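# Seat the marker's coloured tip in the desk stand

## Task

Push the marker into the hole of the desk stand, leading with the end whose colour differs from the rest, until it will go no deeper. The stand is loose, so at the finish it must rest upright on the desk with nothing from the robot supporting it or the marker. Then open the gripper and pull the arms away.

## Robot and tools

ROBOT. Two FANUC CRX arms, named left_arm and right_arm, each with a Robotiq two-finger gripper that opens to 140 mm. In the scene frame the left base sits at (-0.041, +0.308, 0) m and the right base at (-0.051, -0.456, 0) m, both turned slightly about z. The scene frame has its origin on the table top midway between the arms, +z up, and +x pointing out across the table. left_arm is on the +y side. The names say nothing about which side of a picture an arm shows up on.

GRIPPER GEOMETRY. The fingers extend along the gripper's +z axis and close along its y axis. The reported end_effector_position is the spot between the pads when shut. Fingertips stick out about 33 mm past it when closed and about 9 mm when fully open. Closing pushes the tips roughly 24 mm further from the arm, so allow that clearance above the desk.

execute_actions. Argument actions is a list with zero or one entry. Optional pictures (true/false) chooses whether camera images come back. Forms:
- Empty list: no command, just returns the current state.
- {"rows": [...], "steps": n}: a move lasting n control steps (1 to 15, default 15, each 1/30 s). Give 1 to 15 rows. Row k is used on step k, and the final row is repeated for the remaining steps.
- {"steps": n} without rows: a wait of up to 300 steps, measured from the previous result; your reply time is included.

ROW LAYOUT. Every row holds 18 numbers covering both arms, even when one arm stays put. The first 9 are left_arm and the last 9 are right_arm. Each arm's 9 are:
- six absolute joint target angles in radians, in the order waist, shoulder, elbow, forearm roll, wrist pitch, wrist roll, on the same scale as the Joint positions line. They are goals, not offsets. Ranges: waist ±3.491, shoulder ±3.140, elbow -1.187 to 4.328, forearm roll ±3.316, wrist pitch ±3.140, wrist roll ±3.927. If a target is more than 0.010 rad beyond a range end and also further out than the joint currently is, the whole call is refused and nothing moves. Actual joint ends may differ from these by up to 0.010 rad. A target past the real end is clipped to it, and "joint sent to its limit" may appear, possibly about an earlier move. If that line is missing, it does not prove the joint has room left.
- gripper position, from -1 to 1. +1 is fully open at 140 mm. The pads touch near -0.8. -1 keeps closing until something blocks it.
- force_limit, from -1 to 1. For a part up to 40 mm wide this is about 14 N at -1, 60 N at 0 and 107 N at +1.
- speed, from -1 to 1. The gap changes at about 30 mm/s at -1, 140 at 0 and 250 at +1.
To leave a gripper unchanged, resend its previous three values; a 0 is a real command, not a placeholder.

MOTION BEHAVIOUR. Maximum joint rates are 2.62 rad/s for waist and shoulder, 3.14 for elbow and 3.93 for the three wrist joints. Reaching full speed takes 0.5 s, and all joints of an arm are slowed together so they arrive at once. Each step the commanded angle may lead the measured one by at most 0.805 rad (waist, shoulder), 0.966 (elbow) or 1.21 (wrist joints). If targets would put the hand more than 70 mm from where it is, all that arm's targets are pulled back toward the measured angles. Between calls, including while you are composing a reply, the arms keep heading for the last row sent. They give up once everything has nearly stopped (a slow or blocked move counts as stopped) or a step is HELD; only a new action then moves them further. Fingers still in motion carry on regardless.

GRIPPING. Send position -1 and confirm object_status = 2. Codes: 0 moving; 1 blocked while opening; 2 blocked while closing; 3 reached the requested position or pads touched (a thin item may still be held). Stopped fingers stay until you send a position differing by at least 0.01, or the object yields or is lost; then they continue, pressing on whatever is still there, but not past the request. While status is 2, a new force_limit only applies with a new position value or once the object gives way: to squeeze harder, raise force_limit and switch position between -1 and -0.98. position_measured is in counts (3 fully open, 230 pads together) and is not proportional to millimetres.

RESULTS. The state line "left_arm: … | right_arm: …" gives each end_effector_position (m) and end_effector_quat_wxyz in the scene frame; it can be off, more so at long reach. Joint positions and Joint velocities list one block per arm in column order (rad, rad/s). Flange force is the controller's estimate of external force on the gripper, including held weight; it is noisy, worst during acceleration or right after a sudden stop, and may read "no reading". "joint command not followed" means a clearance check altered or blocked joint targets on some steps while the rest of the row still ran. HELD marks steps whose row was partly or wholly not sent.

FAULTS. Contact torque at a joint's load limit (waist, shoulder, elbow 147 N m; forearm roll, wrist pitch, wrist roll 36.8 N m, held weight included) or an outside force of 150 N on the arm, tool or held object halts that arm for 10 s, drops the rest of the call and lets the arm yield. MOTOR HOT warns of heating from holding loads; an OVER-TEMPERATURE FAULT brakes the arm until it cools. Avoid every stop.

CAMERAS. cam_left_wrist and cam_right_wrist, each 504x504, ride on the wrists; calibration (K, distortion, T_world_to_cam) is supplied and may be slightly off per scene. zoom_image takes camera (one of those names) and region [x0, y0, x1, y1] in pixels of that camera's latest full image, origin top-left, at most 504 by 504, and returns a sharper crop.

OTHER TOOLS. read_manual(section="licences") only returns licence text. finished_scene(scene) takes the current scene's number, ends it permanently and grades it; its result reports success and any next task. Answering without a tool call ends the run.

CAUTIONS. Keep the arms from striking or pressing on each other. Do not knock anything off the table, drop the marker, slam or shove hard, or tip the stand. Brief external tugs on held parts or pushes on loose items can happen. Move smoothly; the robot keeps running while you write.

Each tool is called in YAML: its name, and indented under it one key for each argument.

## Session

execute_actions:
  actions: []

Scene clock: 0.00 s of 4480.00 s.
left_arm: end_effector_position=(+0.3081, +0.1831, +0.3543) position_measured=3 object_status=3 end_effector_quat_wxyz=(+0.430, +0.875, -0.193, +0.110) | right_arm: end_effector_position=(+0.2634, -0.1328, +0.3093) position_measured=3 object_status=3 end_effector_quat_wxyz=(-0.004, +0.995, +0.015, -0.094)
Joint positions: left_arm=[ 0.876 -0.187 -0.425  0.726 -1.911  0.478] | right_arm=[ 0.877  0.138  0.347 -0.164 -1.88   0.599]
Joint velocities: left_arm=[-0.    -0.     0.002  0.001 -0.    -0.002] | right_arm=[-0.    -0.001 -0.    -0.001  0.     0.   ]
Flange force (N, the push that the arm receives, along the gripper's own x y z axes): no reading

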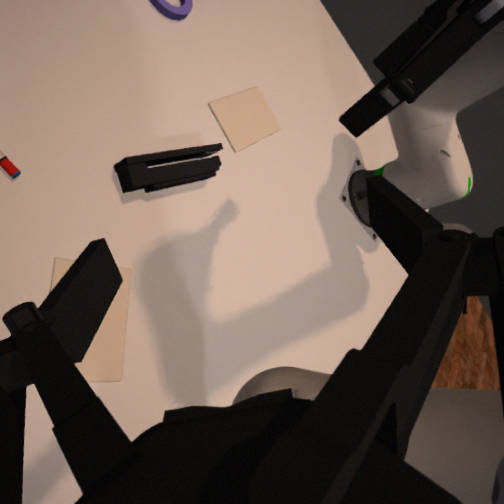

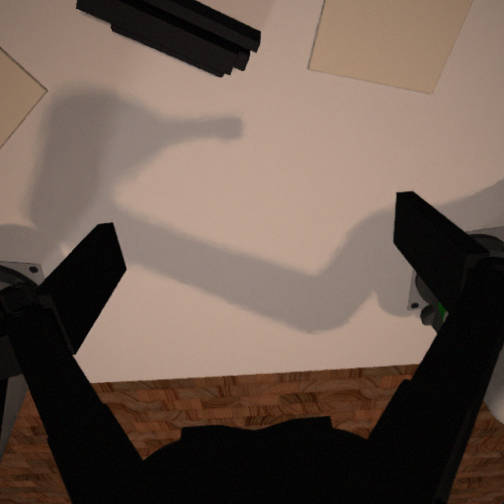

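execute_actions:
  actions:
    - {"rows": [[0.178, 0.1, 0.5, 0.0, -1.5, 1.571, 1, 0, 0, 0.416, 0.1, 0.5, 0.0, -1.5, 1.571, 1, 0, 0]], "steps": 15}
  pictures: false

execute_actions:
  actions:
    - {"steps": 60}

Scene clock: 120.50 s of 4480.00 s.
left_arm: end_effector_position=(+0.4148, +0.2091, +0.3451) position_measured=3 object_status=3 end_effector_quat_wxyz=(+0.158, +0.980, -0.110, +0.059) | right_arm: end_effector_position=(+0.4111, -0.1801, +0.3627) position_measured=3 object_status=3 end_effector_quat_wxyz=(-0.086, +0.986, +0.131, +0.056)
Joint positions: left_arm=[ 0.505 -0.035  0.066  0.34  -1.693  1.059] | right_arm=[ 0.643  0.119  0.425 -0.081 -1.687  1.093]
Joint velocities: left_arm=[-0.911  0.375  1.205 -0.941  0.534  1.414] | right_arm=[-0.58  -0.048  0.192  0.206  0.475  1.215]
Flange force (N, the push that the arm receives, along the gripper's own x y z axes): left_arm=[5.3 -1.1 -3.0] | right_arm=[4.0 -1.2 -6.1]
Steps of this call (steps 1 to 90: nothing new was sent; then 117.00 s passed at rest; steps 91 to 105: all 15 steps of this action). Readings (joint positions | what the end effector reports):
91: left_arm=[0.876 -0.187 -0.425 0.726 -1.911 0.478] | right_arm=[0.877 0.138 0.347 -0.164 -1.880 0.599] | left_arm position_measured=3 object_status=3 | right_arm position_measured=3 object_status=3
92: left_arm=[0.873 -0.186 -0.422 0.723 -1.910 0.482] | right_arm=[0.875 0.138 0.348 -0.164 -1.879 0.603] | left_arm position_measured=3 object_status=3 | right_arm position_measured=3 object_status=3
94: left_arm=[0.853 -0.178 -0.395 0.702 -1.898 0.514] | right_arm=[0.859 0.137 0.353 -0.158 -1.866 0.637] | left_arm position_measured=3 object_status=3 | right_arm position_measured=3 object_status=3
98: left_arm=[0.750 -0.135 -0.258 0.595 -1.837 0.676] | right_arm=[0.784 0.130 0.378 -0.131 -1.804 0.795] | left_arm position_measured=3 object_status=3 | right_arm position_measured=3 object_status=3
105: the state above

Scene clock: 122.50 s of 4480.00 s.
left_arm: end_effector_position=(+0.5578, +0.1787, +0.4427) position_measured=3 object_status=3 end_effector_quat_wxyz=(-0.000, +0.972, +0.000, +0.233) | right_arm: end_effector_position=(+0.5366, -0.2830, +0.4427) position_measured=3 object_status=3 end_effector_quat_wxyz=(-0.058, +0.942, +0.240, +0.226)
Joint positions: left_arm=[ 0.178  0.1    0.5   -0.    -1.5    1.571] | right_arm=[ 0.416  0.1    0.5   -0.    -1.5    1.571]
Joint velocities: left_arm=[ 0.001 -0.001 -0.001  0.001  0.     0.   ] | right_arm=[-0.     0.001 -0.    -0.001 -0.    -0.   ]
Flange force (N, the push that the arm receives, along the gripper's own x y z axes): left_arm=[6.9 1.1 -3.4] | right_arm=[3.3 1.6 -3.1]
Steps of this call (steps 1 to 30: the robot went on to your last target; steps 31 to 60: nothing new was sent). Readings (joint positions | what the end effector reports):
1: left_arm=[0.475 -0.022 0.106 0.309 -1.675 1.106] | right_arm=[0.623 0.117 0.431 -0.074 -1.671 1.134] | left_arm position_measured=3 object_status=3 | right_arm position_measured=3 object_status=3
2: left_arm=[0.445 -0.010 0.145 0.278 -1.658 1.152] | right_arm=[0.604 0.116 0.438 -0.067 -1.655 1.175] | left_arm position_measured=3 object_status=3 | right_arm position_measured=3 object_status=3
4: left_arm=[0.389 0.013 0.220 0.220 -1.625 1.240] | right_arm=[0.565 0.112 0.451 -0.053 -1.623 1.256] | left_arm position_measured=3 object_status=3 | right_arm position_measured=3 object_status=3
8: left_arm=[0.284 0.056 0.359 0.111 -1.563 1.405] | right_arm=[0.490 0.106 0.476 -0.026 -1.561 1.415] | left_arm position_measured=3 object_status=3 | right_arm position_measured=3 object_status=3
60: the state above
All arms were judged still, so your last target was given up. Only a new action makes them travel on or press farther. Fingers that are still opening or closing keep moving.
camera_calibration (this result's frames):
cam_left_wrist: T_world_to_cam=[[-0.217589, -0.974975, -0.0455946, 0.305773], [-0.976001, 0.216919, 0.0192059, 0.487174], [-0.00883492, 0.0486793, -0.998775, 0.62654], [0, 0, 0, 1]] pos_world=[0.54755, 0.161944, 0.630358]
cam_right_wrist: T_world_to_cam=[[0.380492, -0.923118, -0.0554856, -0.439015], [-0.924438, -0.381305, 0.00447455, 0.380615], [-0.0252875, 0.0495905, -0.998449, 0.649743], [0, 0, 0, 1]] pos_world=[0.535327, -0.292353, 0.622674]

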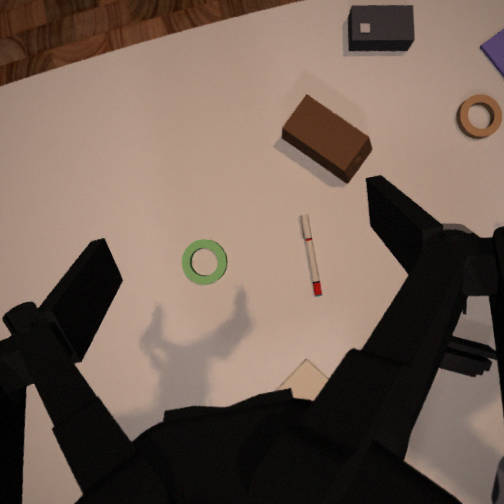

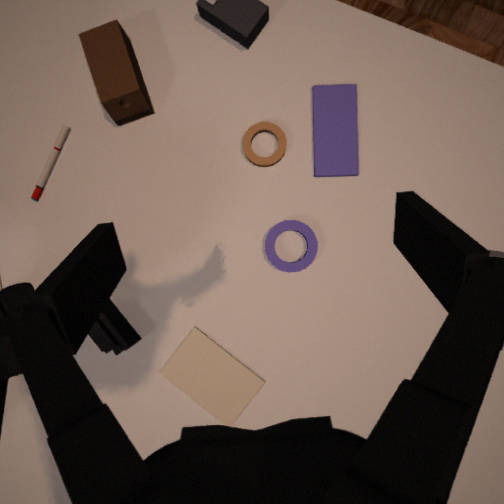

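zoom_image:
  camera: "cam_right_wrist"
  region: [20, 0, 290, 210]

zoom_image:
  camera: "cam_left_wrist"
  region: [250, 0, 450, 310]

Region (20, 0, 290, 210) of cam_right_wrist's 504x504 image, scaled by 1.867, with more detail than that image has.

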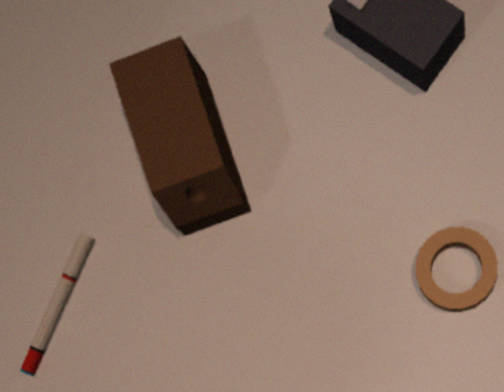

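Region (250, 0, 450, 310) of cam_left_wrist's 504x504 image, scaled by 1.626, with more detail than that image has; it fills the left 325 columns of this view, and the rest is white.

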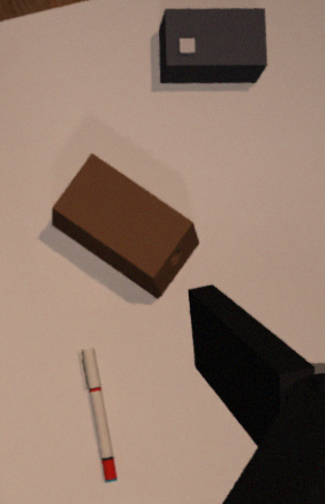

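execute_actions:
  actions:
    - {"rows": [[0.178, 0.1, 0.5, 0.0, -1.5, 1.571, 1, 0, 0, 0.646, 0.1492, -0.6768, 0.0, 0.526, 1.571, 1, 0, 0]], "steps": 15}
  pictures: false

execute_actions:
  actions:
    - {"steps": 75}

Scene clock: 243.00 s of 4480.00 s.
left_arm: end_effector_position=(+0.5578, +0.1787, +0.4427) position_measured=3 object_status=3 end_effector_quat_wxyz=(-0.000, +0.972, +0.000, +0.233) | right_arm: end_effector_position=(+0.5772, -0.2018, +0.2947) position_measured=3 object_status=3 end_effector_quat_wxyz=(-0.078, +0.922, +0.274, +0.262)
Joint positions: left_arm=[ 0.178  0.1    0.5    0.    -1.5    1.571] | right_arm=[ 0.493  0.116  0.13   0.    -1.03   1.571]
Joint velocities: left_arm=[0.001 0.001 0.    0.    0.001 0.   ] | right_arm=[ 0.179  0.038 -0.946  0.     1.313  0.   ]
Flange force (N, the push that the arm receives, along the gripper's own x y z axes): left_arm=[4.9 -1.2 -2.6] | right_arm=[9.2 1.1 0.5]
Steps of this call (steps 1 to 90: nothing new was sent; then 117.00 s passed at rest; steps 91 to 105: all 15 steps of this action). Readings (joint positions | what the end effector reports):
91: left_arm=[0.178 0.100 0.500 -0.000 -1.500 1.571] | right_arm=[0.416 0.100 0.500 0.000 -1.500 1.571] | left_arm position_measured=3 object_status=3 | right_arm position_measured=3 object_status=3
92: left_arm=[0.178 0.100 0.500 -0.000 -1.500 1.571] | right_arm=[0.416 0.100 0.497 0.000 -1.495 1.571] | left_arm position_measured=3 object_status=3 | right_arm position_measured=3 object_status=3
94: left_arm=[0.178 0.100 0.500 -0.000 -1.500 1.571] | right_arm=[0.423 0.101 0.470 0.000 -1.462 1.571] | left_arm position_measured=3 object_status=3 | right_arm position_measured=3 object_status=3
98: left_arm=[0.178 0.100 0.500 -0.000 -1.500 1.571] | right_arm=[0.450 0.107 0.352 0.000 -1.315 1.571] | left_arm position_measured=3 object_status=3 | right_arm position_measured=3 object_status=3
105: the state above

Scene clock: 245.50 s of 4480.00 s.
left_arm: end_effector_position=(+0.5578, +0.1787, +0.4427) position_measured=3 object_status=3 end_effector_quat_wxyz=(-0.000, +0.972, +0.000, +0.233) | right_arm: end_effector_position=(+0.5521, -0.0907, +0.1689) position_measured=3 object_status=3 end_effector_quat_wxyz=(-0.212, +0.752, +0.287, +0.554)
Joint positions: left_arm=[ 0.178  0.1    0.5   -0.    -1.5    1.571] | right_arm=[ 0.646  0.149 -0.677  0.     0.526  1.571]
Joint velocities: left_arm=[ 0.    -0.     0.     0.001 -0.    -0.001] | right_arm=[ 0.     0.    -0.     0.001 -0.     0.   ]
Flange force (N, the push that the arm receives, along the gripper's own x y z axes): left_arm=[6.4 -0.6 -3.5] | right_arm=[3.4 -1.4 0.8]
Steps of this call (steps 1 to 45: the robot went on to your last target; steps 46 to 75: nothing new was sent). Readings (joint positions | what the end effector reports):
1: left_arm=[0.178 0.100 0.500 -0.000 -1.500 1.571] | right_arm=[0.500 0.118 0.097 0.000 -0.984 1.571] | left_arm position_measured=3 object_status=3 | right_arm position_measured=3 object_status=3
2: left_arm=[0.178 0.100 0.500 -0.000 -1.500 1.571] | right_arm=[0.506 0.119 0.065 0.000 -0.936 1.571] | left_arm position_measured=3 object_status=3 | right_arm position_measured=3 object_status=3
4: left_arm=[0.178 0.100 0.500 -0.000 -1.500 1.571] | right_arm=[0.518 0.122 -0.000 0.000 -0.833 1.571] | left_arm position_measured=3 object_status=3 | right_arm position_measured=3 object_status=3
8: left_arm=[0.178 0.100 0.500 -0.000 -1.500 1.571] | right_arm=[0.544 0.127 -0.139 0.000 -0.583 1.571] | left_arm position_measured=3 object_status=3 | right_arm position_measured=3 object_status=3
75: the state above
All arms were judged still, so your last target was given up. Only a new action makes them travel on or press farther. Fingers that are still opening or closing keep moving.
camera_calibration (this result's frames):
cam_left_wrist: T_world_to_cam=[[-0.217588, -0.974975, -0.0455951, 0.305773], [-0.976001, 0.216919, 0.0192031, 0.487174], [-0.00883209, 0.0486792, -0.998775, 0.626541], [0, 0, 0, 1]] pos_world=[0.547549, 0.161944, 0.63036]
cam_right_wrist: T_world_to_cam=[[0.635029, -0.763707, -0.116142, -0.39838], [-0.590741, -0.383225, -0.710045, 0.405803], [0.497758, 0.519509, -0.694512, 0.0698208], [0, 0, 0, 1]] pos_world=[0.457954, -0.185004, 0.290361]

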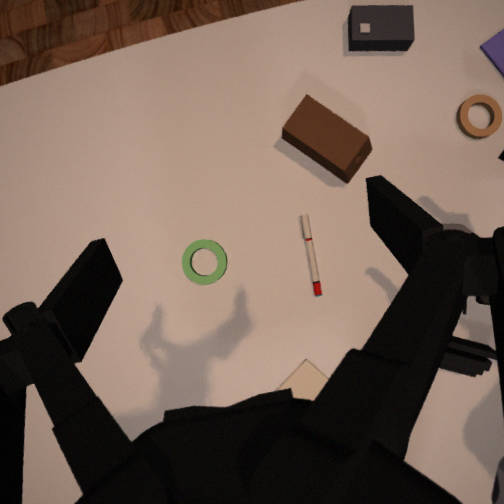

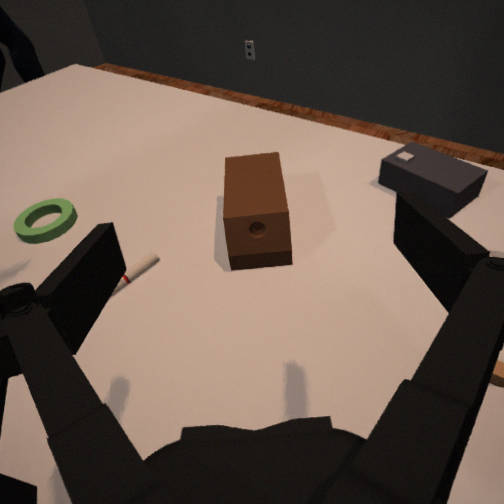

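zoom_image:
  camera: "cam_right_wrist"
  region: [190, 130, 330, 290]

Region (190, 130, 330, 290) of cam_right_wrist's 504x504 image, scaled by 3.150, with more detail than that image has; it fills the left 441 columns of this view, and the rest is white.

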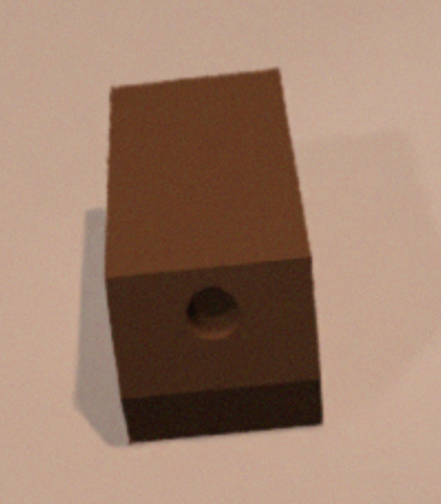

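zoom_image:
  camera: "cam_left_wrist"
  region: [270, 85, 390, 195]

Region (270, 85, 390, 195) of cam_left_wrist's 504x504 image, scaled by 4.200, with more detail than that image has; it fills the top 462 rows of this view, and the rest is white.

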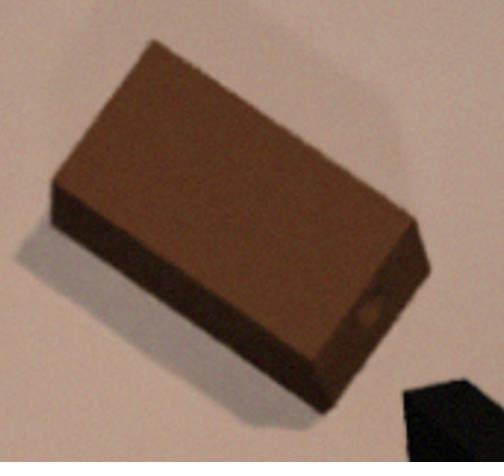

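zoom_image:
  camera: "cam_left_wrist"
  region: [270, 205, 360, 305]

Region (270, 205, 360, 305) of cam_left_wrist's 504x504 image, scaled by 5.040, with more detail than that image has; it fills the left 454 columns of this view, and the rest is white.

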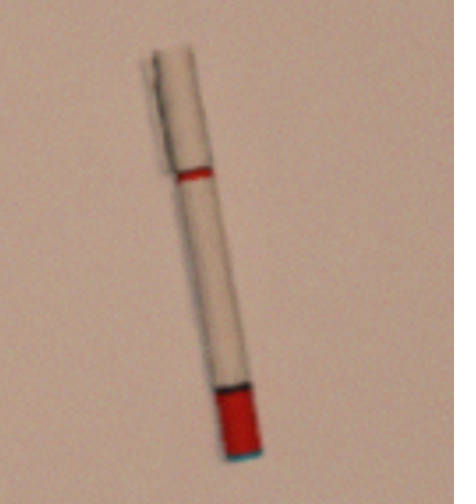

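execute_actions:
  actions:
    - {"rows": [[0.0371, 0.3821, 0.2446, 0.0, -1.4333, 1.6697, -0.2, 0, 0, 0.116, 0.1, 0.5, 0.0, -1.5, 1.571, 1, 0, 0]], "steps": 15}
  pictures: false

execute_actions:
  actions:
    - {"steps": 75}

Scene clock: 366.00 s of 4480.00 s.
left_arm: end_effector_position=(+0.5408, +0.1175, +0.2239) position_measured=104 object_status=0 end_effector_quat_wxyz=(+0.005, +0.998, -0.015, +0.062) | right_arm: end_effector_position=(+0.6747, -0.1595, +0.2731) position_measured=3 object_status=3 end_effector_quat_wxyz=(-0.153, +0.797, +0.226, +0.539)
Joint positions: left_arm=[ 0.074  0.308  0.312 -0.    -1.451  1.644] | right_arm=[ 0.47   0.133 -0.314 -0.     0.066  1.571]
Joint velocities: left_arm=[-0.243  0.488 -0.443  0.     0.115  0.169] | right_arm=[-0.4   -0.036  0.916 -0.    -1.264 -0.   ]
Flange force (N, the push that the arm receives, along the gripper's own x y z axes): left_arm=[8.1 -0.7 -2.0] | right_arm=no reading
Steps of this call (steps 1 to 90: nothing new was sent; then 117.00 s passed at rest; steps 91 to 105: all 15 steps of this action). Readings (joint positions | what the end effector reports):
91: left_arm=[0.178 0.100 0.500 -0.000 -1.500 1.571] | right_arm=[0.646 0.149 -0.677 -0.000 0.526 1.571] | left_arm position_measured=3 object_status=0 | right_arm position_measured=3 object_status=3
92: left_arm=[0.177 0.102 0.498 -0.000 -1.499 1.572] | right_arm=[0.645 0.149 -0.674 -0.000 0.522 1.571] | left_arm position_measured=6 object_status=0 | right_arm position_measured=3 object_status=3
94: left_arm=[0.166 0.124 0.478 0.000 -1.494 1.580] | right_arm=[0.630 0.148 -0.647 -0.000 0.488 1.571] | left_arm position_measured=21 object_status=0 | right_arm position_measured=3 object_status=3
98: left_arm=[0.132 0.192 0.417 -0.000 -1.478 1.603] | right_arm=[0.568 0.142 -0.530 -0.000 0.343 1.571] | left_arm position_measured=51 object_status=0 | right_arm position_measured=3 object_status=3
105: the state above

Scene clock: 368.50 s of 4480.00 s.
left_arm: end_effector_position=(+0.5139, +0.0987, +0.1500) position_measured=154 object_status=3 end_effector_quat_wxyz=(+0.000, +1.000, -0.021, +0.000) | right_arm: end_effector_position=(+0.5613, -0.4644, +0.4427) position_measured=3 object_status=3 end_effector_quat_wxyz=(-0.023, +0.968, +0.097, +0.232)
Joint positions: left_arm=[ 0.037  0.382  0.245 -0.    -1.433  1.67 ] | right_arm=[ 0.116  0.1    0.5   -0.    -1.5    1.571]
Joint velocities: left_arm=[-0.     0.    -0.001  0.001 -0.     0.   ] | right_arm=[ 0.  0. -0. -0.  0.  0.]
Flange force (N, the push that the arm receives, along the gripper's own x y z axes): left_arm=[3.0 0.0 -1.5] | right_arm=[3.3 1.3 -3.2]
Steps of this call (steps 1 to 60: the robot went on to your last target; steps 61 to 75: nothing new was sent). Readings (joint positions | what the end effector reports):
1: left_arm=[0.066 0.324 0.297 -0.000 -1.447 1.649] | right_arm=[0.457 0.132 -0.282 -0.000 0.022 1.571] | left_arm position_measured=112 object_status=0 | right_arm position_measured=3 object_status=3
2: left_arm=[0.058 0.341 0.282 -0.000 -1.443 1.655] | right_arm=[0.443 0.131 -0.251 -0.000 -0.024 1.571] | left_arm position_measured=119 object_status=0 | right_arm position_measured=3 object_status=3
4: left_arm=[0.043 0.370 0.255 -0.000 -1.436 1.665] | right_arm=[0.416 0.128 -0.190 -0.000 -0.120 1.571] | left_arm position_measured=135 object_status=0 | right_arm position_measured=3 object_status=3
8: left_arm=[0.037 0.382 0.245 0.000 -1.433 1.670] | right_arm=[0.364 0.123 -0.068 -0.000 -0.334 1.571] | left_arm position_measured=154 object_status=0 | right_arm position_measured=3 object_status=3
75: the state above
All arms were judged still, so your last target was given up. Only a new action makes them travel on or press farther. Fingers that are still opening or closing keep moving.
camera_calibration (this result's frames):
cam_left_wrist: T_world_to_cam=[[-0.255494, -0.965048, 0.0583579, 0.207762], [-0.851207, 0.253156, 0.459737, 0.333592], [-0.458442, 0.0677854, -0.886135, 0.550018], [0, 0, 0, 1]] pos_world=[0.589189, 0.078766, 0.321901]
cam_right_wrist: T_world_to_cam=[[0.0906993, -0.994331, -0.055488, -0.486319], [-0.995833, -0.0910848, 0.00445334, 0.509177], [-0.00948221, 0.0548528, -0.998449, 0.652951], [0, 0, 0, 1]] pos_world=[0.557356, -0.473, 0.622687]

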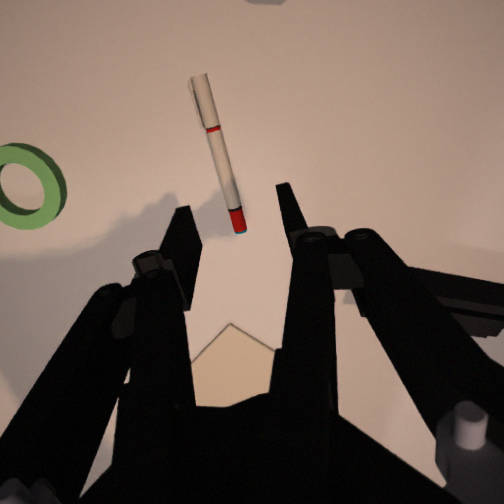

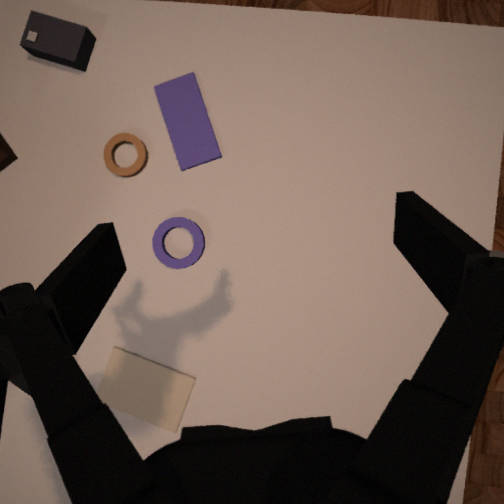

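zoom_image:
  camera: "cam_left_wrist"
  region: [150, 60, 310, 250]

Region (150, 60, 310, 250) of cam_left_wrist's 504x504 image, scaled by 2.653, with more detail than that image has; it fills the left 424 columns of this view, and the rest is white.

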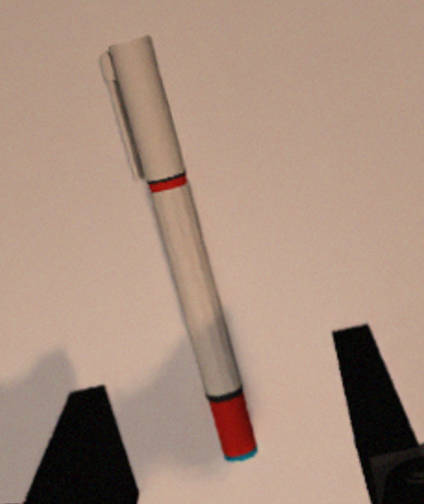

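execute_actions:
  actions:
    - {"rows": [[0.0508, 0.4218, 0.1084, 0.0, -1.2574, 1.6627, -0.2, 0, 0, 0.116, 0.1, 0.5, 0.0, -1.5, 1.571, 1, 0, 0]], "steps": 15}
  pictures: false

execute_actions:
  actions:
    - {"steps": 20}

Scene clock: 422.30 s of 4480.00 s.
left_arm: end_effector_position=(+0.5149, +0.1065, +0.0700) position_measured=154 object_status=3 end_effector_quat_wxyz=(+0.000, +1.000, -0.017, -0.000) | right_arm: end_effector_position=(+0.5613, -0.4644, +0.4427) position_measured=3 object_status=3 end_effector_quat_wxyz=(-0.023, +0.968, +0.097, +0.232)
Joint positions: left_arm=[ 0.051  0.422  0.109  0.    -1.257  1.663] | right_arm=[ 0.116  0.1    0.5   -0.    -1.5    1.571]
Joint velocities: left_arm=[-0.002 -0.001 -0.001  0.001  0.001  0.001] | right_arm=[-0. -0. -0. -0. -0. -0.]
Flange force (N, the push that the arm receives, along the gripper's own x y z axes): left_arm=[5.1 0.7 -1.3] | right_arm=[4.0 0.8 -3.3]
Steps of this call (steps 1 to 90: nothing new was sent; then 50.30 s passed at rest; steps 91 to 105: all 15 steps of this action). Readings (joint positions | what the end effector reports):
91: left_arm=[0.037 0.382 0.244 -0.000 -1.433 1.670] | right_arm=[0.116 0.100 0.500 -0.000 -1.500 1.571] | left_arm position_measured=154 object_status=3 | right_arm position_measured=3 object_status=3
92: left_arm=[0.037 0.383 0.241 0.000 -1.429 1.670] | right_arm=[0.116 0.100 0.500 -0.000 -1.500 1.571] | left_arm position_measured=154 object_status=3 | right_arm position_measured=3 object_status=3
94: left_arm=[0.040 0.390 0.215 -0.000 -1.395 1.669] | right_arm=[0.116 0.100 0.500 -0.000 -1.500 1.571] | left_arm position_measured=154 object_status=3 | right_arm position_measured=3 object_status=3
98: left_arm=[0.049 0.418 0.124 -0.000 -1.278 1.664] | right_arm=[0.116 0.100 0.500 0.000 -1.500 1.571] | left_arm position_measured=154 object_status=3 | right_arm position_measured=3 object_status=3
105: the state above

Scene clock: 422.97 s of 4480.00 s.
left_arm: end_effector_position=(+0.5149, +0.1066, +0.0700) position_measured=154 object_status=3 end_effector_quat_wxyz=(-0.000, +1.000, -0.017, -0.000) | right_arm: end_effector_position=(+0.5613, -0.4644, +0.4427) position_measured=3 object_status=3 end_effector_quat_wxyz=(-0.023, +0.968, +0.097, +0.232)
Joint positions: left_arm=[ 0.051  0.422  0.108  0.    -1.257  1.663] | right_arm=[ 0.116  0.1    0.5   -0.    -1.5    1.571]
Joint velocities: left_arm=[ 0.001  0.002 -0.     0.001 -0.    -0.001] | right_arm=[-0.  0. -0. -0. -0. -0.]
Flange force (N, the push that the arm receives, along the gripper's own x y z axes): left_arm=[2.2 -1.3 -1.9] | right_arm=[4.1 0.9 -3.4]
Steps of this call (steps 1 to 15: the robot went on to your last target; steps 16 to 20: nothing new was sent). Readings (joint positions | what the end effector reports):
1: left_arm=[0.051 0.422 0.108 0.000 -1.257 1.663] | right_arm=[0.116 0.100 0.500 -0.000 -1.500 1.571] | left_arm position_measured=154 object_status=3 | right_arm position_measured=3 object_status=3
2: left_arm=[0.051 0.422 0.108 0.000 -1.257 1.663] | right_arm=[0.116 0.100 0.500 -0.000 -1.500 1.571] | left_arm position_measured=154 object_status=3 | right_arm position_measured=3 object_status=3
4: left_arm=[0.051 0.422 0.108 0.000 -1.257 1.663] | right_arm=[0.116 0.100 0.500 -0.000 -1.500 1.571] | left_arm position_measured=154 object_status=3 | right_arm position_measured=3 object_status=3
8: left_arm=[0.051 0.422 0.108 0.000 -1.257 1.663] | right_arm=[0.116 0.100 0.500 -0.000 -1.500 1.571] | left_arm position_measured=154 object_status=3 | right_arm position_measured=3 object_status=3
20: the state above
All arms were judged still, so your last target was given up. Only a new action makes them travel on or press farther. Fingers that are still opening or closing keep moving.
camera_calibration (this result's frames):
cam_left_wrist: T_world_to_cam=[[-0.248983, -0.966748, 0.0583613, 0.217108], [-0.852881, 0.247412, 0.459761, 0.370647], [-0.458913, 0.0646977, -0.886123, 0.479582], [0, 0, 0, 1]] pos_world=[0.590261, 0.0871578, 0.241888]
cam_right_wrist: T_world_to_cam=[[0.0906986, -0.994331, -0.0554862, -0.486319], [-0.995833, -0.091085, 0.00446884, 0.509175], [-0.00949746, 0.0548497, -0.998449, 0.652949], [0, 0, 0, 1]] pos_world=[0.557363, -0.472998, 0.622677]

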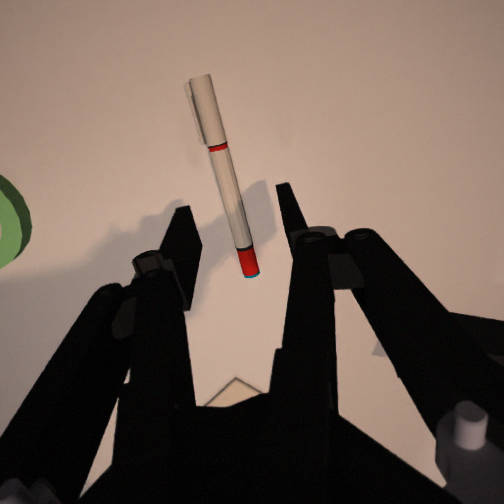

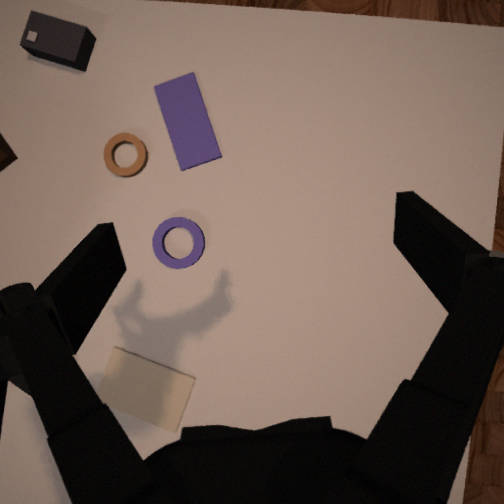

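execute_actions:
  actions:
    - {"rows": [[0.0576, 0.4472, 0.0604, 0.0, -1.184, 1.6558, -0.2, 0, 0, 0.116, 0.1, 0.5, 0.0, -1.5, 1.571, 1, 0, 0]], "steps": 15}

Scene clock: 444.33 s of 4480.00 s.
left_arm: end_effector_position=(+0.5149, +0.1105, +0.0359) position_measured=154 object_status=3 end_effector_quat_wxyz=(-0.000, +1.000, -0.017, -0.000) | right_arm: end_effector_position=(+0.5613, -0.4644, +0.4427) position_measured=3 object_status=3 end_effector_quat_wxyz=(-0.023, +0.968, +0.097, +0.232)
Joint positions: left_arm=[ 0.058  0.447  0.06  -0.    -1.184  1.656] | right_arm=[ 0.116  0.1    0.5   -0.    -1.5    1.571]
Joint velocities: left_arm=[ 0.     0.     0.001 -0.    -0.     0.001] | right_arm=[-0.    -0.     0.    -0.001  0.    -0.   ]
Flange force (N, the push that the arm receives, along the gripper's own x y z axes): left_arm=[3.5 -0.3 -0.2] | right_arm=[3.4 0.8 -2.7]
Steps of this call (steps 1 to 90: nothing new was sent; then 17.87 s passed at rest; steps 91 to 105: all 15 steps of this action). Readings (joint positions | what the end effector reports):
91: left_arm=[0.051 0.422 0.108 0.000 -1.257 1.663] | right_arm=[0.116 0.100 0.500 0.000 -1.500 1.571] | left_arm position_measured=154 object_status=3 | right_arm position_measured=3 object_status=3
92: left_arm=[0.051 0.423 0.106 -0.000 -1.253 1.662] | right_arm=[0.116 0.100 0.500 -0.000 -1.500 1.571] | left_arm position_measured=154 object_status=3 | right_arm position_measured=3 object_status=3
94: left_arm=[0.054 0.434 0.084 -0.000 -1.220 1.659] | right_arm=[0.116 0.100 0.500 -0.000 -1.500 1.571] | left_arm position_measured=154 object_status=3 | right_arm position_measured=3 object_status=3
98: left_arm=[0.058 0.447 0.060 -0.000 -1.184 1.656] | right_arm=[0.116 0.100 0.500 -0.000 -1.500 1.571] | left_arm position_measured=154 object_status=3 | right_arm position_measured=3 object_status=3
105: the state above
camera_calibration (this result's frames):
cam_left_wrist: T_world_to_cam=[[-0.249124, -0.966712, 0.0583472, 0.222964], [-0.852844, 0.24753, 0.459766, 0.385296], [-0.458905, 0.0647779, -0.886121, 0.449155], [0, 0, 0, 1]] pos_world=[0.590263, 0.0910739, 0.20785]
cam_right_wrist: T_world_to_cam=[[0.0906984, -0.994331, -0.0554862, -0.486319], [-0.995833, -0.0910848, 0.00446935, 0.509174], [-0.00949797, 0.0548497, -0.998449, 0.652949], [0, 0, 0, 1]] pos_world=[0.557363, -0.472998, 0.622677]

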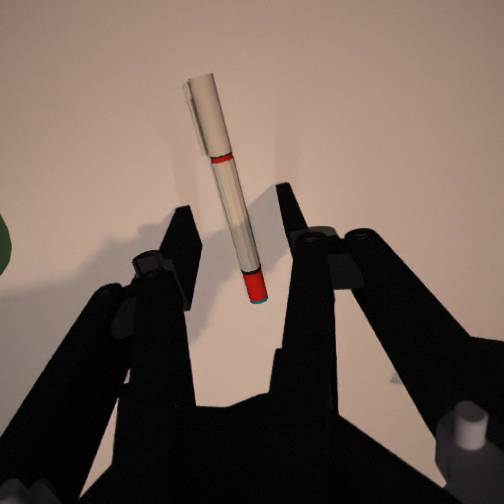

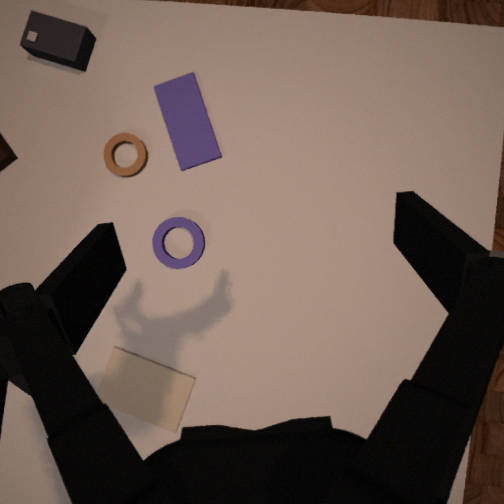

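execute_actions:
  actions:
    - {"rows": [[0.0576, 0.4472, 0.0604, 0.0, -1.184, 1.6558, -1, -0.3, -0.5, 0.116, 0.1, 0.5, 0.0, -1.5, 1.571, 1, 0, 0]], "steps": 15}
  pictures: false

execute_actions:
  actions:
    - {"steps": 15}

Scene clock: 454.93 s of 4480.00 s.
left_arm: end_effector_position=(+0.5149, +0.1105, +0.0360) position_measured=216 object_status=0 end_effector_quat_wxyz=(+0.000, +1.000, -0.017, +0.000) | right_arm: end_effector_position=(+0.5613, -0.4644, +0.4427) position_measured=3 object_status=3 end_effector_quat_wxyz=(-0.023, +0.968, +0.097, +0.232)
Joint positions: left_arm=[ 0.058  0.447  0.06   0.    -1.184  1.656] | right_arm=[ 0.116  0.1    0.5   -0.    -1.5    1.571]
Joint velocities: left_arm=[-0.001 -0.001 -0.001 -0.001 -0.    -0.001] | right_arm=[-0.     0.001  0.    -0.001  0.     0.   ]
Flange force (N, the push that the arm receives, along the gripper's own x y z axes): left_arm=[1.4 -1.3 -5.1] | right_arm=[1.7 2.0 -2.3]
Steps of this call (steps 1 to 15: the robot went on to your last target; steps 16 to 90: nothing new was sent; then 7.10 s passed at rest; steps 91 to 105: all 15 steps of this action). Readings (joint positions | what the end effector reports):
91: left_arm=[0.058 0.447 0.060 0.000 -1.184 1.656] | right_arm=[0.116 0.100 0.500 -0.000 -1.500 1.571] | left_arm position_measured=154 object_status=0 | right_arm position_measured=3 object_status=3
92: left_arm=[0.058 0.447 0.060 0.000 -1.184 1.656] | right_arm=[0.116 0.100 0.500 -0.000 -1.500 1.571] | left_arm position_measured=156 object_status=0 | right_arm position_measured=3 object_status=3
94: left_arm=[0.058 0.447 0.060 0.000 -1.184 1.656] | right_arm=[0.116 0.100 0.500 -0.000 -1.500 1.571] | left_arm position_measured=165 object_status=0 | right_arm position_measured=3 object_status=3
98: left_arm=[0.058 0.447 0.060 0.000 -1.184 1.656] | right_arm=[0.116 0.100 0.500 -0.000 -1.500 1.571] | left_arm position_measured=183 object_status=0 | right_arm position_measured=3 object_status=3
105: the state above

Scene clock: 455.43 s of 4480.00 s.
left_arm: end_effector_position=(+0.5149, +0.1105, +0.0360) position_measured=217 object_status=2 end_effector_quat_wxyz=(+0.000, +1.000, -0.017, +0.000) | right_arm: end_effector_position=(+0.5613, -0.4644, +0.4427) position_measured=3 object_status=3 end_effector_quat_wxyz=(-0.023, +0.968, +0.097, +0.232)
Joint positions: left_arm=[ 0.058  0.447  0.06   0.    -1.184  1.656] | right_arm=[ 0.116  0.1    0.5    0.    -1.5    1.571]
Joint velocities: left_arm=[ 0.002  0.001 -0.001 -0.001 -0.001 -0.001] | right_arm=[-0. -0.  0.  0. -0.  0.]
Flange force (N, the push that the arm receives, along the gripper's own x y z axes): left_arm=[1.9 -1.4 -4.5] | right_arm=[2.5 1.2 -2.7]
Steps of this call (steps 1 to 15: the robot went on to your last target). Readings (joint positions | what the end effector reports):
1: left_arm=[0.058 0.447 0.060 0.000 -1.184 1.656] | right_arm=[0.116 0.100 0.500 0.000 -1.500 1.571] | left_arm position_measured=217 object_status=0 | right_arm position_measured=3 object_status=3
2: left_arm=[0.058 0.447 0.060 0.000 -1.184 1.656] | right_arm=[0.116 0.100 0.500 0.000 -1.500 1.571] | left_arm position_measured=217 object_status=0 | right_arm position_measured=3 object_status=3
4: left_arm=[0.058 0.447 0.060 0.000 -1.184 1.656] | right_arm=[0.116 0.100 0.500 0.000 -1.500 1.571] | left_arm position_measured=217 object_status=0 | right_arm position_measured=3 object_status=3
8: left_arm=[0.058 0.447 0.060 0.000 -1.184 1.656] | right_arm=[0.116 0.100 0.500 -0.000 -1.500 1.571] | left_arm position_measured=217 object_status=2 | right_arm position_measured=3 object_status=3
15: the state above
All arms were judged still, so your last target was given up. Only a new action makes them travel on or press farther. Fingers that are still opening or closing keep moving.
camera_calibration (this result's frames):
cam_left_wrist: T_world_to_cam=[[-0.249081, -0.966722, 0.0583765, 0.222943], [-0.852881, 0.247509, 0.45971, 0.385291], [-0.45886, 0.0647168, -0.886148, 0.449179], [0, 0, 0, 1]] pos_world=[0.590249, 0.0910916, 0.207903]
cam_right_wrist: T_world_to_cam=[[0.0906984, -0.994331, -0.0554862, -0.486319], [-0.995833, -0.0910848, 0.00446906, 0.509175], [-0.00949768, 0.0548497, -0.998449, 0.652949], [0, 0, 0, 1]] pos_world=[0.557363, -0.472998, 0.622677]

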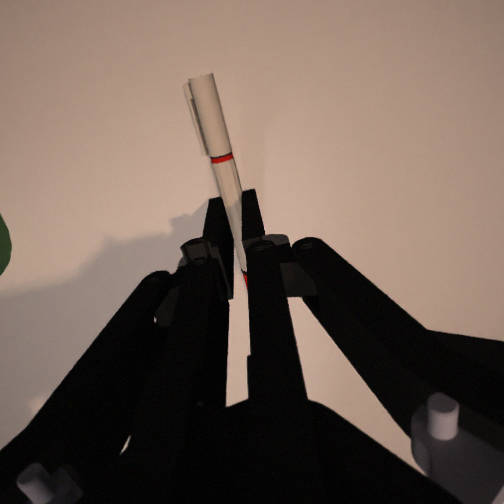

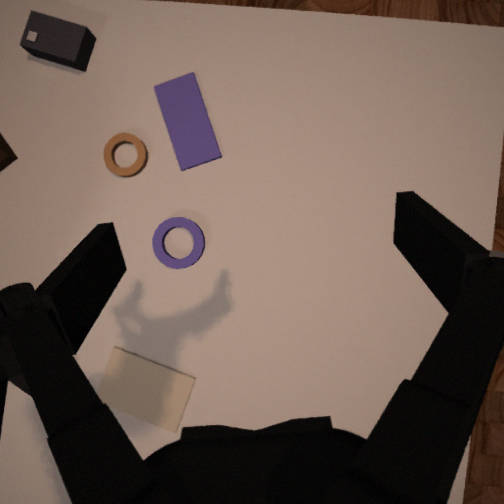

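execute_actions:
  actions:
    - {"rows": [[0.0576, 0.4472, 0.0604, 0.0, -1.184, 1.6558, -0.6, -0.3, -0.5, 0.116, 0.1, 0.5, 0.0, -1.5, 1.571, 1, 0, 0], [0.0576, 0.4472, 0.0604, 0.0, -1.184, 1.6558, -0.6, -0.3, -0.5, 0.116, 0.1, 0.5, 0.0, -1.5, 1.571, 1, 0, 0], [0.0576, 0.4472, 0.0604, 0.0, -1.184, 1.6558, -0.6, -0.3, -0.5, 0.116, 0.1, 0.5, 0.0, -1.5, 1.571, 1, 0, 0], [0.0576, 0.4472, 0.0604, 0.0, -1.184, 1.6558, -0.6, -0.3, -0.5, 0.116, 0.1, 0.5, 0.0, -1.5, 1.571, 1, 0, 0], [0.0576, 0.4472, 0.0604, 0.0, -1.184, 1.6558, -0.6, -0.3, -0.5, 0.116, 0.1, 0.5, 0.0, -1.5, 1.571, 1, 0, 0], [0.0576, 0.4472, 0.0604, 0.0, -1.184, 1.6558, -0.6, -0.3, -0.5, 0.116, 0.1, 0.5, 0.0, -1.5, 1.571, 1, 0, 0], [0.0576, 0.45, 0.0569, 0.0, -1.1778, 1.6558, -0.6, -0.3, -0.5, 0.116, 0.1, 0.5, 0.0, -1.5, 1.571, 1, 0, 0]], "steps": 15}
  pictures: false

execute_actions:
  actions:
    - {"steps": 15}

Scene clock: 484.00 s of 4480.00 s.
left_arm: end_effector_position=(+0.5148, +0.1106, +0.0329) position_measured=205 object_status=3 end_effector_quat_wxyz=(-0.000, +1.000, -0.017, -0.000) | right_arm: end_effector_position=(+0.5613, -0.4644, +0.4427) position_measured=3 object_status=3 end_effector_quat_wxyz=(-0.023, +0.968, +0.097, +0.232)
Joint positions: left_arm=[ 0.058  0.45   0.057 -0.    -1.178  1.656] | right_arm=[ 0.116  0.1    0.5   -0.    -1.5    1.571]
Joint velocities: left_arm=[-0.001 -0.001  0.     0.001 -0.    -0.001] | right_arm=[ 0.     0.    -0.     0.001  0.    -0.   ]
Flange force (N, the push that the arm receives, along the gripper's own x y z axes): left_arm=[1.7 -0.8 -1.3] | right_arm=[2.7 1.1 -2.6]
Steps of this call (steps 1 to 90: nothing new was sent; then 25.07 s passed at rest; steps 91 to 105: all 15 steps of this action). Readings (joint positions | what the end effector reports):
91: left_arm=[0.058 0.447 0.060 -0.000 -1.184 1.656] | right_arm=[0.116 0.100 0.500 -0.000 -1.500 1.571] | left_arm position_measured=217 object_status=0 | right_arm position_measured=3 object_status=3
92: left_arm=[0.058 0.447 0.060 -0.000 -1.184 1.656] | right_arm=[0.116 0.100 0.500 -0.000 -1.500 1.571] | left_arm position_measured=217 object_status=0 | right_arm position_measured=3 object_status=3
94: left_arm=[0.058 0.447 0.060 -0.000 -1.184 1.656] | right_arm=[0.116 0.100 0.500 -0.000 -1.500 1.571] | left_arm position_measured=207 object_status=0 | right_arm position_measured=3 object_status=3
98: left_arm=[0.058 0.448 0.059 -0.000 -1.181 1.656] | right_arm=[0.116 0.100 0.500 -0.000 -1.500 1.571] | left_arm position_measured=205 object_status=0 | right_arm position_measured=3 object_status=3
105: the state above

Scene clock: 484.50 s of 4480.00 s.
left_arm: end_effector_position=(+0.5148, +0.1105, +0.0329) position_measured=205 object_status=3 end_effector_quat_wxyz=(-0.000, +1.000, -0.017, -0.000) | right_arm: end_effector_position=(+0.5613, -0.4644, +0.4427) position_measured=3 object_status=3 end_effector_quat_wxyz=(-0.023, +0.968, +0.097, +0.232)
Joint positions: left_arm=[ 0.058  0.45   0.057 -0.    -1.178  1.656] | right_arm=[ 0.116  0.1    0.5    0.    -1.5    1.571]
Joint velocities: left_arm=[ 0.001  0.001 -0.001  0.001  0.    -0.   ] | right_arm=[-0.001  0.    -0.    -0.     0.     0.   ]
Flange force (N, the push that the arm receives, along the gripper's own x y z axes): left_arm=[1.2 -0.7 -0.9] | right_arm=[1.5 0.7 -2.6]
Steps of this call (steps 1 to 15: the robot went on to your last target). Readings (joint positions | what the end effector reports):
1: left_arm=[0.058 0.450 0.057 -0.000 -1.178 1.656] | right_arm=[0.116 0.100 0.500 -0.000 -1.500 1.571] | left_arm position_measured=205 object_status=3 | right_arm position_measured=3 object_status=3
2: left_arm=[0.058 0.450 0.057 -0.000 -1.178 1.656] | right_arm=[0.116 0.100 0.500 0.000 -1.500 1.571] | left_arm position_measured=205 object_status=3 | right_arm position_measured=3 object_status=3
4: left_arm=[0.058 0.450 0.057 -0.000 -1.178 1.656] | right_arm=[0.116 0.100 0.500 -0.000 -1.500 1.571] | left_arm position_measured=205 object_status=3 | right_arm position_measured=3 object_status=3
8: left_arm=[0.058 0.450 0.057 -0.000 -1.178 1.656] | right_arm=[0.116 0.100 0.500 -0.000 -1.500 1.571] | left_arm position_measured=205 object_status=3 | right_arm position_measured=3 object_status=3
15: the state above
All arms were judged still, so your last target was given up. Only a new action makes them travel on or press farther. Fingers that are still opening or closing keep moving.
camera_calibration (this result's frames):
cam_left_wrist: T_world_to_cam=[[-0.249076, -0.966722, 0.0583861, 0.223119], [-0.852768, 0.247493, 0.459927, 0.38658], [-0.459072, 0.064767, -0.886035, 0.446515], [0, 0, 0, 1]] pos_world=[0.59022, 0.0910986, 0.204803]
cam_right_wrist: T_world_to_cam=[[0.0906983, -0.994331, -0.0554862, -0.486319], [-0.995833, -0.0910847, 0.00446902, 0.509175], [-0.00949763, 0.0548497, -0.998449, 0.652949], [0, 0, 0, 1]] pos_world=[0.557363, -0.472998, 0.622677]

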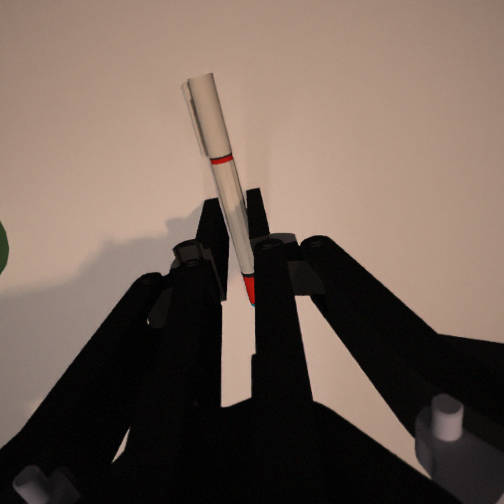

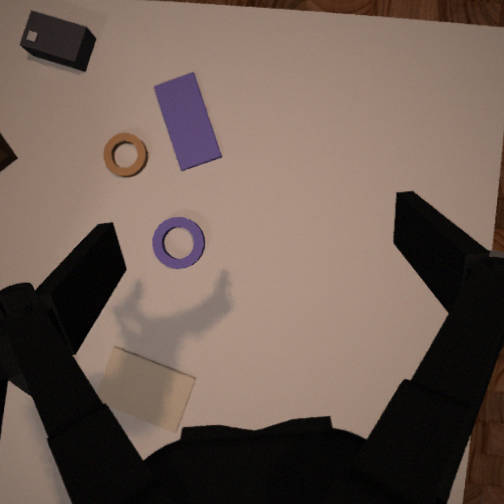

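execute_actions:
  actions:
    - {"rows": [[0.0576, 0.4519, 0.0546, 0.0, -1.1735, 1.6558, -0.6, -0.3, -0.5, 0.116, 0.1, 0.5, 0.0, -1.5, 1.571, 1, 0, 0]], "steps": 15}
  pictures: false

Scene clock: 491.73 s of 4480.00 s.
left_arm: end_effector_position=(+0.5149, +0.1105, +0.0311) position_measured=205 object_status=3 end_effector_quat_wxyz=(+0.000, +1.000, -0.017, +0.000) | right_arm: end_effector_position=(+0.5613, -0.4644, +0.4427) position_measured=3 object_status=3 end_effector_quat_wxyz=(-0.023, +0.968, +0.097, +0.232)
Joint positions: left_arm=[ 0.058  0.452  0.055  0.    -1.173  1.656] | right_arm=[ 0.116  0.1    0.5   -0.    -1.5    1.571]
Joint velocities: left_arm=[-0.002  0.    -0.    -0.001 -0.001 -0.001] | right_arm=[ 0.    -0.001 -0.     0.001  0.    -0.   ]
Flange force (N, the push that the arm receives, along the gripper's own x y z axes): left_arm=[5.6 -2.3 -20.1] | right_arm=[3.5 1.9 -2.8]
Steps of this call (steps 1 to 90: nothing new was sent; then 3.73 s passed at rest; steps 91 to 105: all 15 steps of this action). Readings (joint positions | what the end effector reports):
91: left_arm=[0.058 0.450 0.057 0.000 -1.178 1.656] | right_arm=[0.116 0.100 0.500 0.000 -1.500 1.571] | left_arm position_measured=205 object_status=3 | right_arm position_measured=3 object_status=3
92: left_arm=[0.058 0.451 0.056 0.000 -1.176 1.656] | right_arm=[0.116 0.100 0.500 -0.000 -1.500 1.571] | left_arm position_measured=205 object_status=3 | right_arm position_measured=3 object_status=3
94: left_arm=[0.058 0.452 0.055 0.000 -1.174 1.656] | right_arm=[0.116 0.100 0.500 -0.000 -1.500 1.571] | left_arm position_measured=205 object_status=3 | right_arm position_measured=3 object_status=3
98: left_arm=[0.058 0.452 0.055 0.000 -1.173 1.656] | right_arm=[0.116 0.100 0.500 -0.000 -1.500 1.571] | left_arm position_measured=205 object_status=3 | right_arm position_measured=3 object_status=3
105: the state above

execute_actions:
  actions:
    - {"rows": [[0.0576, 0.4495, 0.0575, 0.0, -1.1788, 1.6558, -0.6, -0.3, -0.5, 0.116, 0.1, 0.5, 0.0, -1.5, 1.571, 1, 0, 0], [0.0576, 0.4495, 0.0575, 0.0, -1.1788, 1.6558, -0.6, -0.3, -0.5, 0.116, 0.1, 0.5, 0.0, -1.5, 1.571, 1, 0, 0], [0.0576, 0.4495, 0.0575, 0.0, -1.1788, 1.6558, -0.6, -0.3, -0.5, 0.116, 0.1, 0.5, 0.0, -1.5, 1.571, 1, 0, 0], [0.0576, 0.4495, 0.0575, 0.0, -1.1788, 1.6558, -0.6, -0.3, -0.5, 0.116, 0.1, 0.5, 0.0, -1.5, 1.571, 1, 0, 0], [0.0576, 0.4495, 0.0575, 0.0, -1.1788, 1.6558, -0.6, -0.3, -0.5, 0.116, 0.1, 0.5, 0.0, -1.5, 1.571, 1, 0, 0], [0.0576, 0.4495, 0.0575, 0.0, -1.1788, 1.6558, -1, -0.3, -0.5, 0.116, 0.1, 0.5, 0.0, -1.5, 1.571, 1, 0, 0]], "steps": 15}
  pictures: false

execute_actions:
  actions:
    - {"steps": 10}
  pictures: false

Scene clock: 504.07 s of 4480.00 s.
left_arm: end_effector_position=(+0.5148, +0.1105, +0.0334) position_measured=217 object_status=0 end_effector_quat_wxyz=(-0.000, +1.000, -0.017, -0.000) | right_arm: end_effector_position=(+0.5613, -0.4644, +0.4427) position_measured=3 object_status=3 end_effector_quat_wxyz=(-0.023, +0.968, +0.097, +0.232)
Joint positions: left_arm=[ 0.058  0.45   0.057 -0.    -1.179  1.656] | right_arm=[ 0.116  0.1    0.5    0.    -1.5    1.571]
Joint velocities: left_arm=[-0.001  0.001 -0.001 -0.001 -0.    -0.   ] | right_arm=[ 0.     0.     0.    -0.001  0.     0.   ]
Flange force (N, the push that the arm receives, along the gripper's own x y z axes): left_arm=[3.7 -0.7 -1.3] | right_arm=[2.6 1.3 -2.8]
Steps of this call (steps 1 to 15: the robot went on to your last target; steps 16 to 90: nothing new was sent; then 8.83 s passed at rest; steps 91 to 105: all 15 steps of this action). Readings (joint positions | what the end effector reports):
91: left_arm=[0.058 0.452 0.055 0.000 -1.174 1.656] | right_arm=[0.116 0.100 0.500 0.000 -1.500 1.571] | left_arm position_measured=205 object_status=3 | right_arm position_measured=3 object_status=3
92: left_arm=[0.058 0.451 0.055 -0.000 -1.176 1.656] | right_arm=[0.116 0.100 0.500 -0.000 -1.500 1.571] | left_arm position_measured=205 object_status=3 | right_arm position_measured=3 object_status=3
94: left_arm=[0.058 0.450 0.057 -0.000 -1.179 1.656] | right_arm=[0.116 0.100 0.500 -0.000 -1.500 1.571] | left_arm position_measured=205 object_status=3 | right_arm position_measured=3 object_status=3
98: left_arm=[0.058 0.450 0.057 -0.000 -1.179 1.656] | right_arm=[0.116 0.100 0.500 -0.000 -1.500 1.571] | left_arm position_measured=211 object_status=0 | right_arm position_measured=3 object_status=3
105: the state above

Scene clock: 504.40 s of 4480.00 s.
left_arm: end_effector_position=(+0.5149, +0.1105, +0.0335) position_measured=217 object_status=2 end_effector_quat_wxyz=(-0.000, +1.000, -0.017, -0.000) | right_arm: end_effector_position=(+0.5613, -0.4644, +0.4427) position_measured=3 object_status=3 end_effector_quat_wxyz=(-0.023, +0.968, +0.097, +0.232)
Joint positions: left_arm=[ 0.058  0.45   0.057  0.    -1.179  1.656] | right_arm=[ 0.116  0.1    0.5   -0.    -1.5    1.571]
Joint velocities: left_arm=[ 0.    -0.    -0.001  0.     0.     0.   ] | right_arm=[-0.    -0.001 -0.    -0.001  0.    -0.   ]
Flange force (N, the push that the arm receives, along the gripper's own x y z axes): left_arm=[3.0 -1.0 -0.7] | right_arm=[3.5 1.6 -3.0]
Steps of this call (steps 1 to 10: the robot went on to your last target). Readings (joint positions | what the end effector reports):
1: left_arm=[0.058 0.450 0.057 -0.000 -1.179 1.656] | right_arm=[0.116 0.100 0.500 0.000 -1.500 1.571] | left_arm position_measured=217 object_status=0 | right_arm position_measured=3 object_status=3
2: left_arm=[0.058 0.450 0.057 -0.000 -1.179 1.656] | right_arm=[0.116 0.100 0.500 0.000 -1.500 1.571] | left_arm position_measured=217 object_status=0 | right_arm position_measured=3 object_status=3
4: left_arm=[0.058 0.450 0.057 -0.000 -1.179 1.656] | right_arm=[0.116 0.100 0.500 -0.000 -1.500 1.571] | left_arm position_measured=217 object_status=2 | right_arm position_measured=3 object_status=3
8: left_arm=[0.058 0.450 0.057 0.000 -1.179 1.656] | right_arm=[0.116 0.100 0.500 -0.000 -1.500 1.571] | left_arm position_measured=217 object_status=2 | right_arm position_measured=3 object_status=3
10: the state above


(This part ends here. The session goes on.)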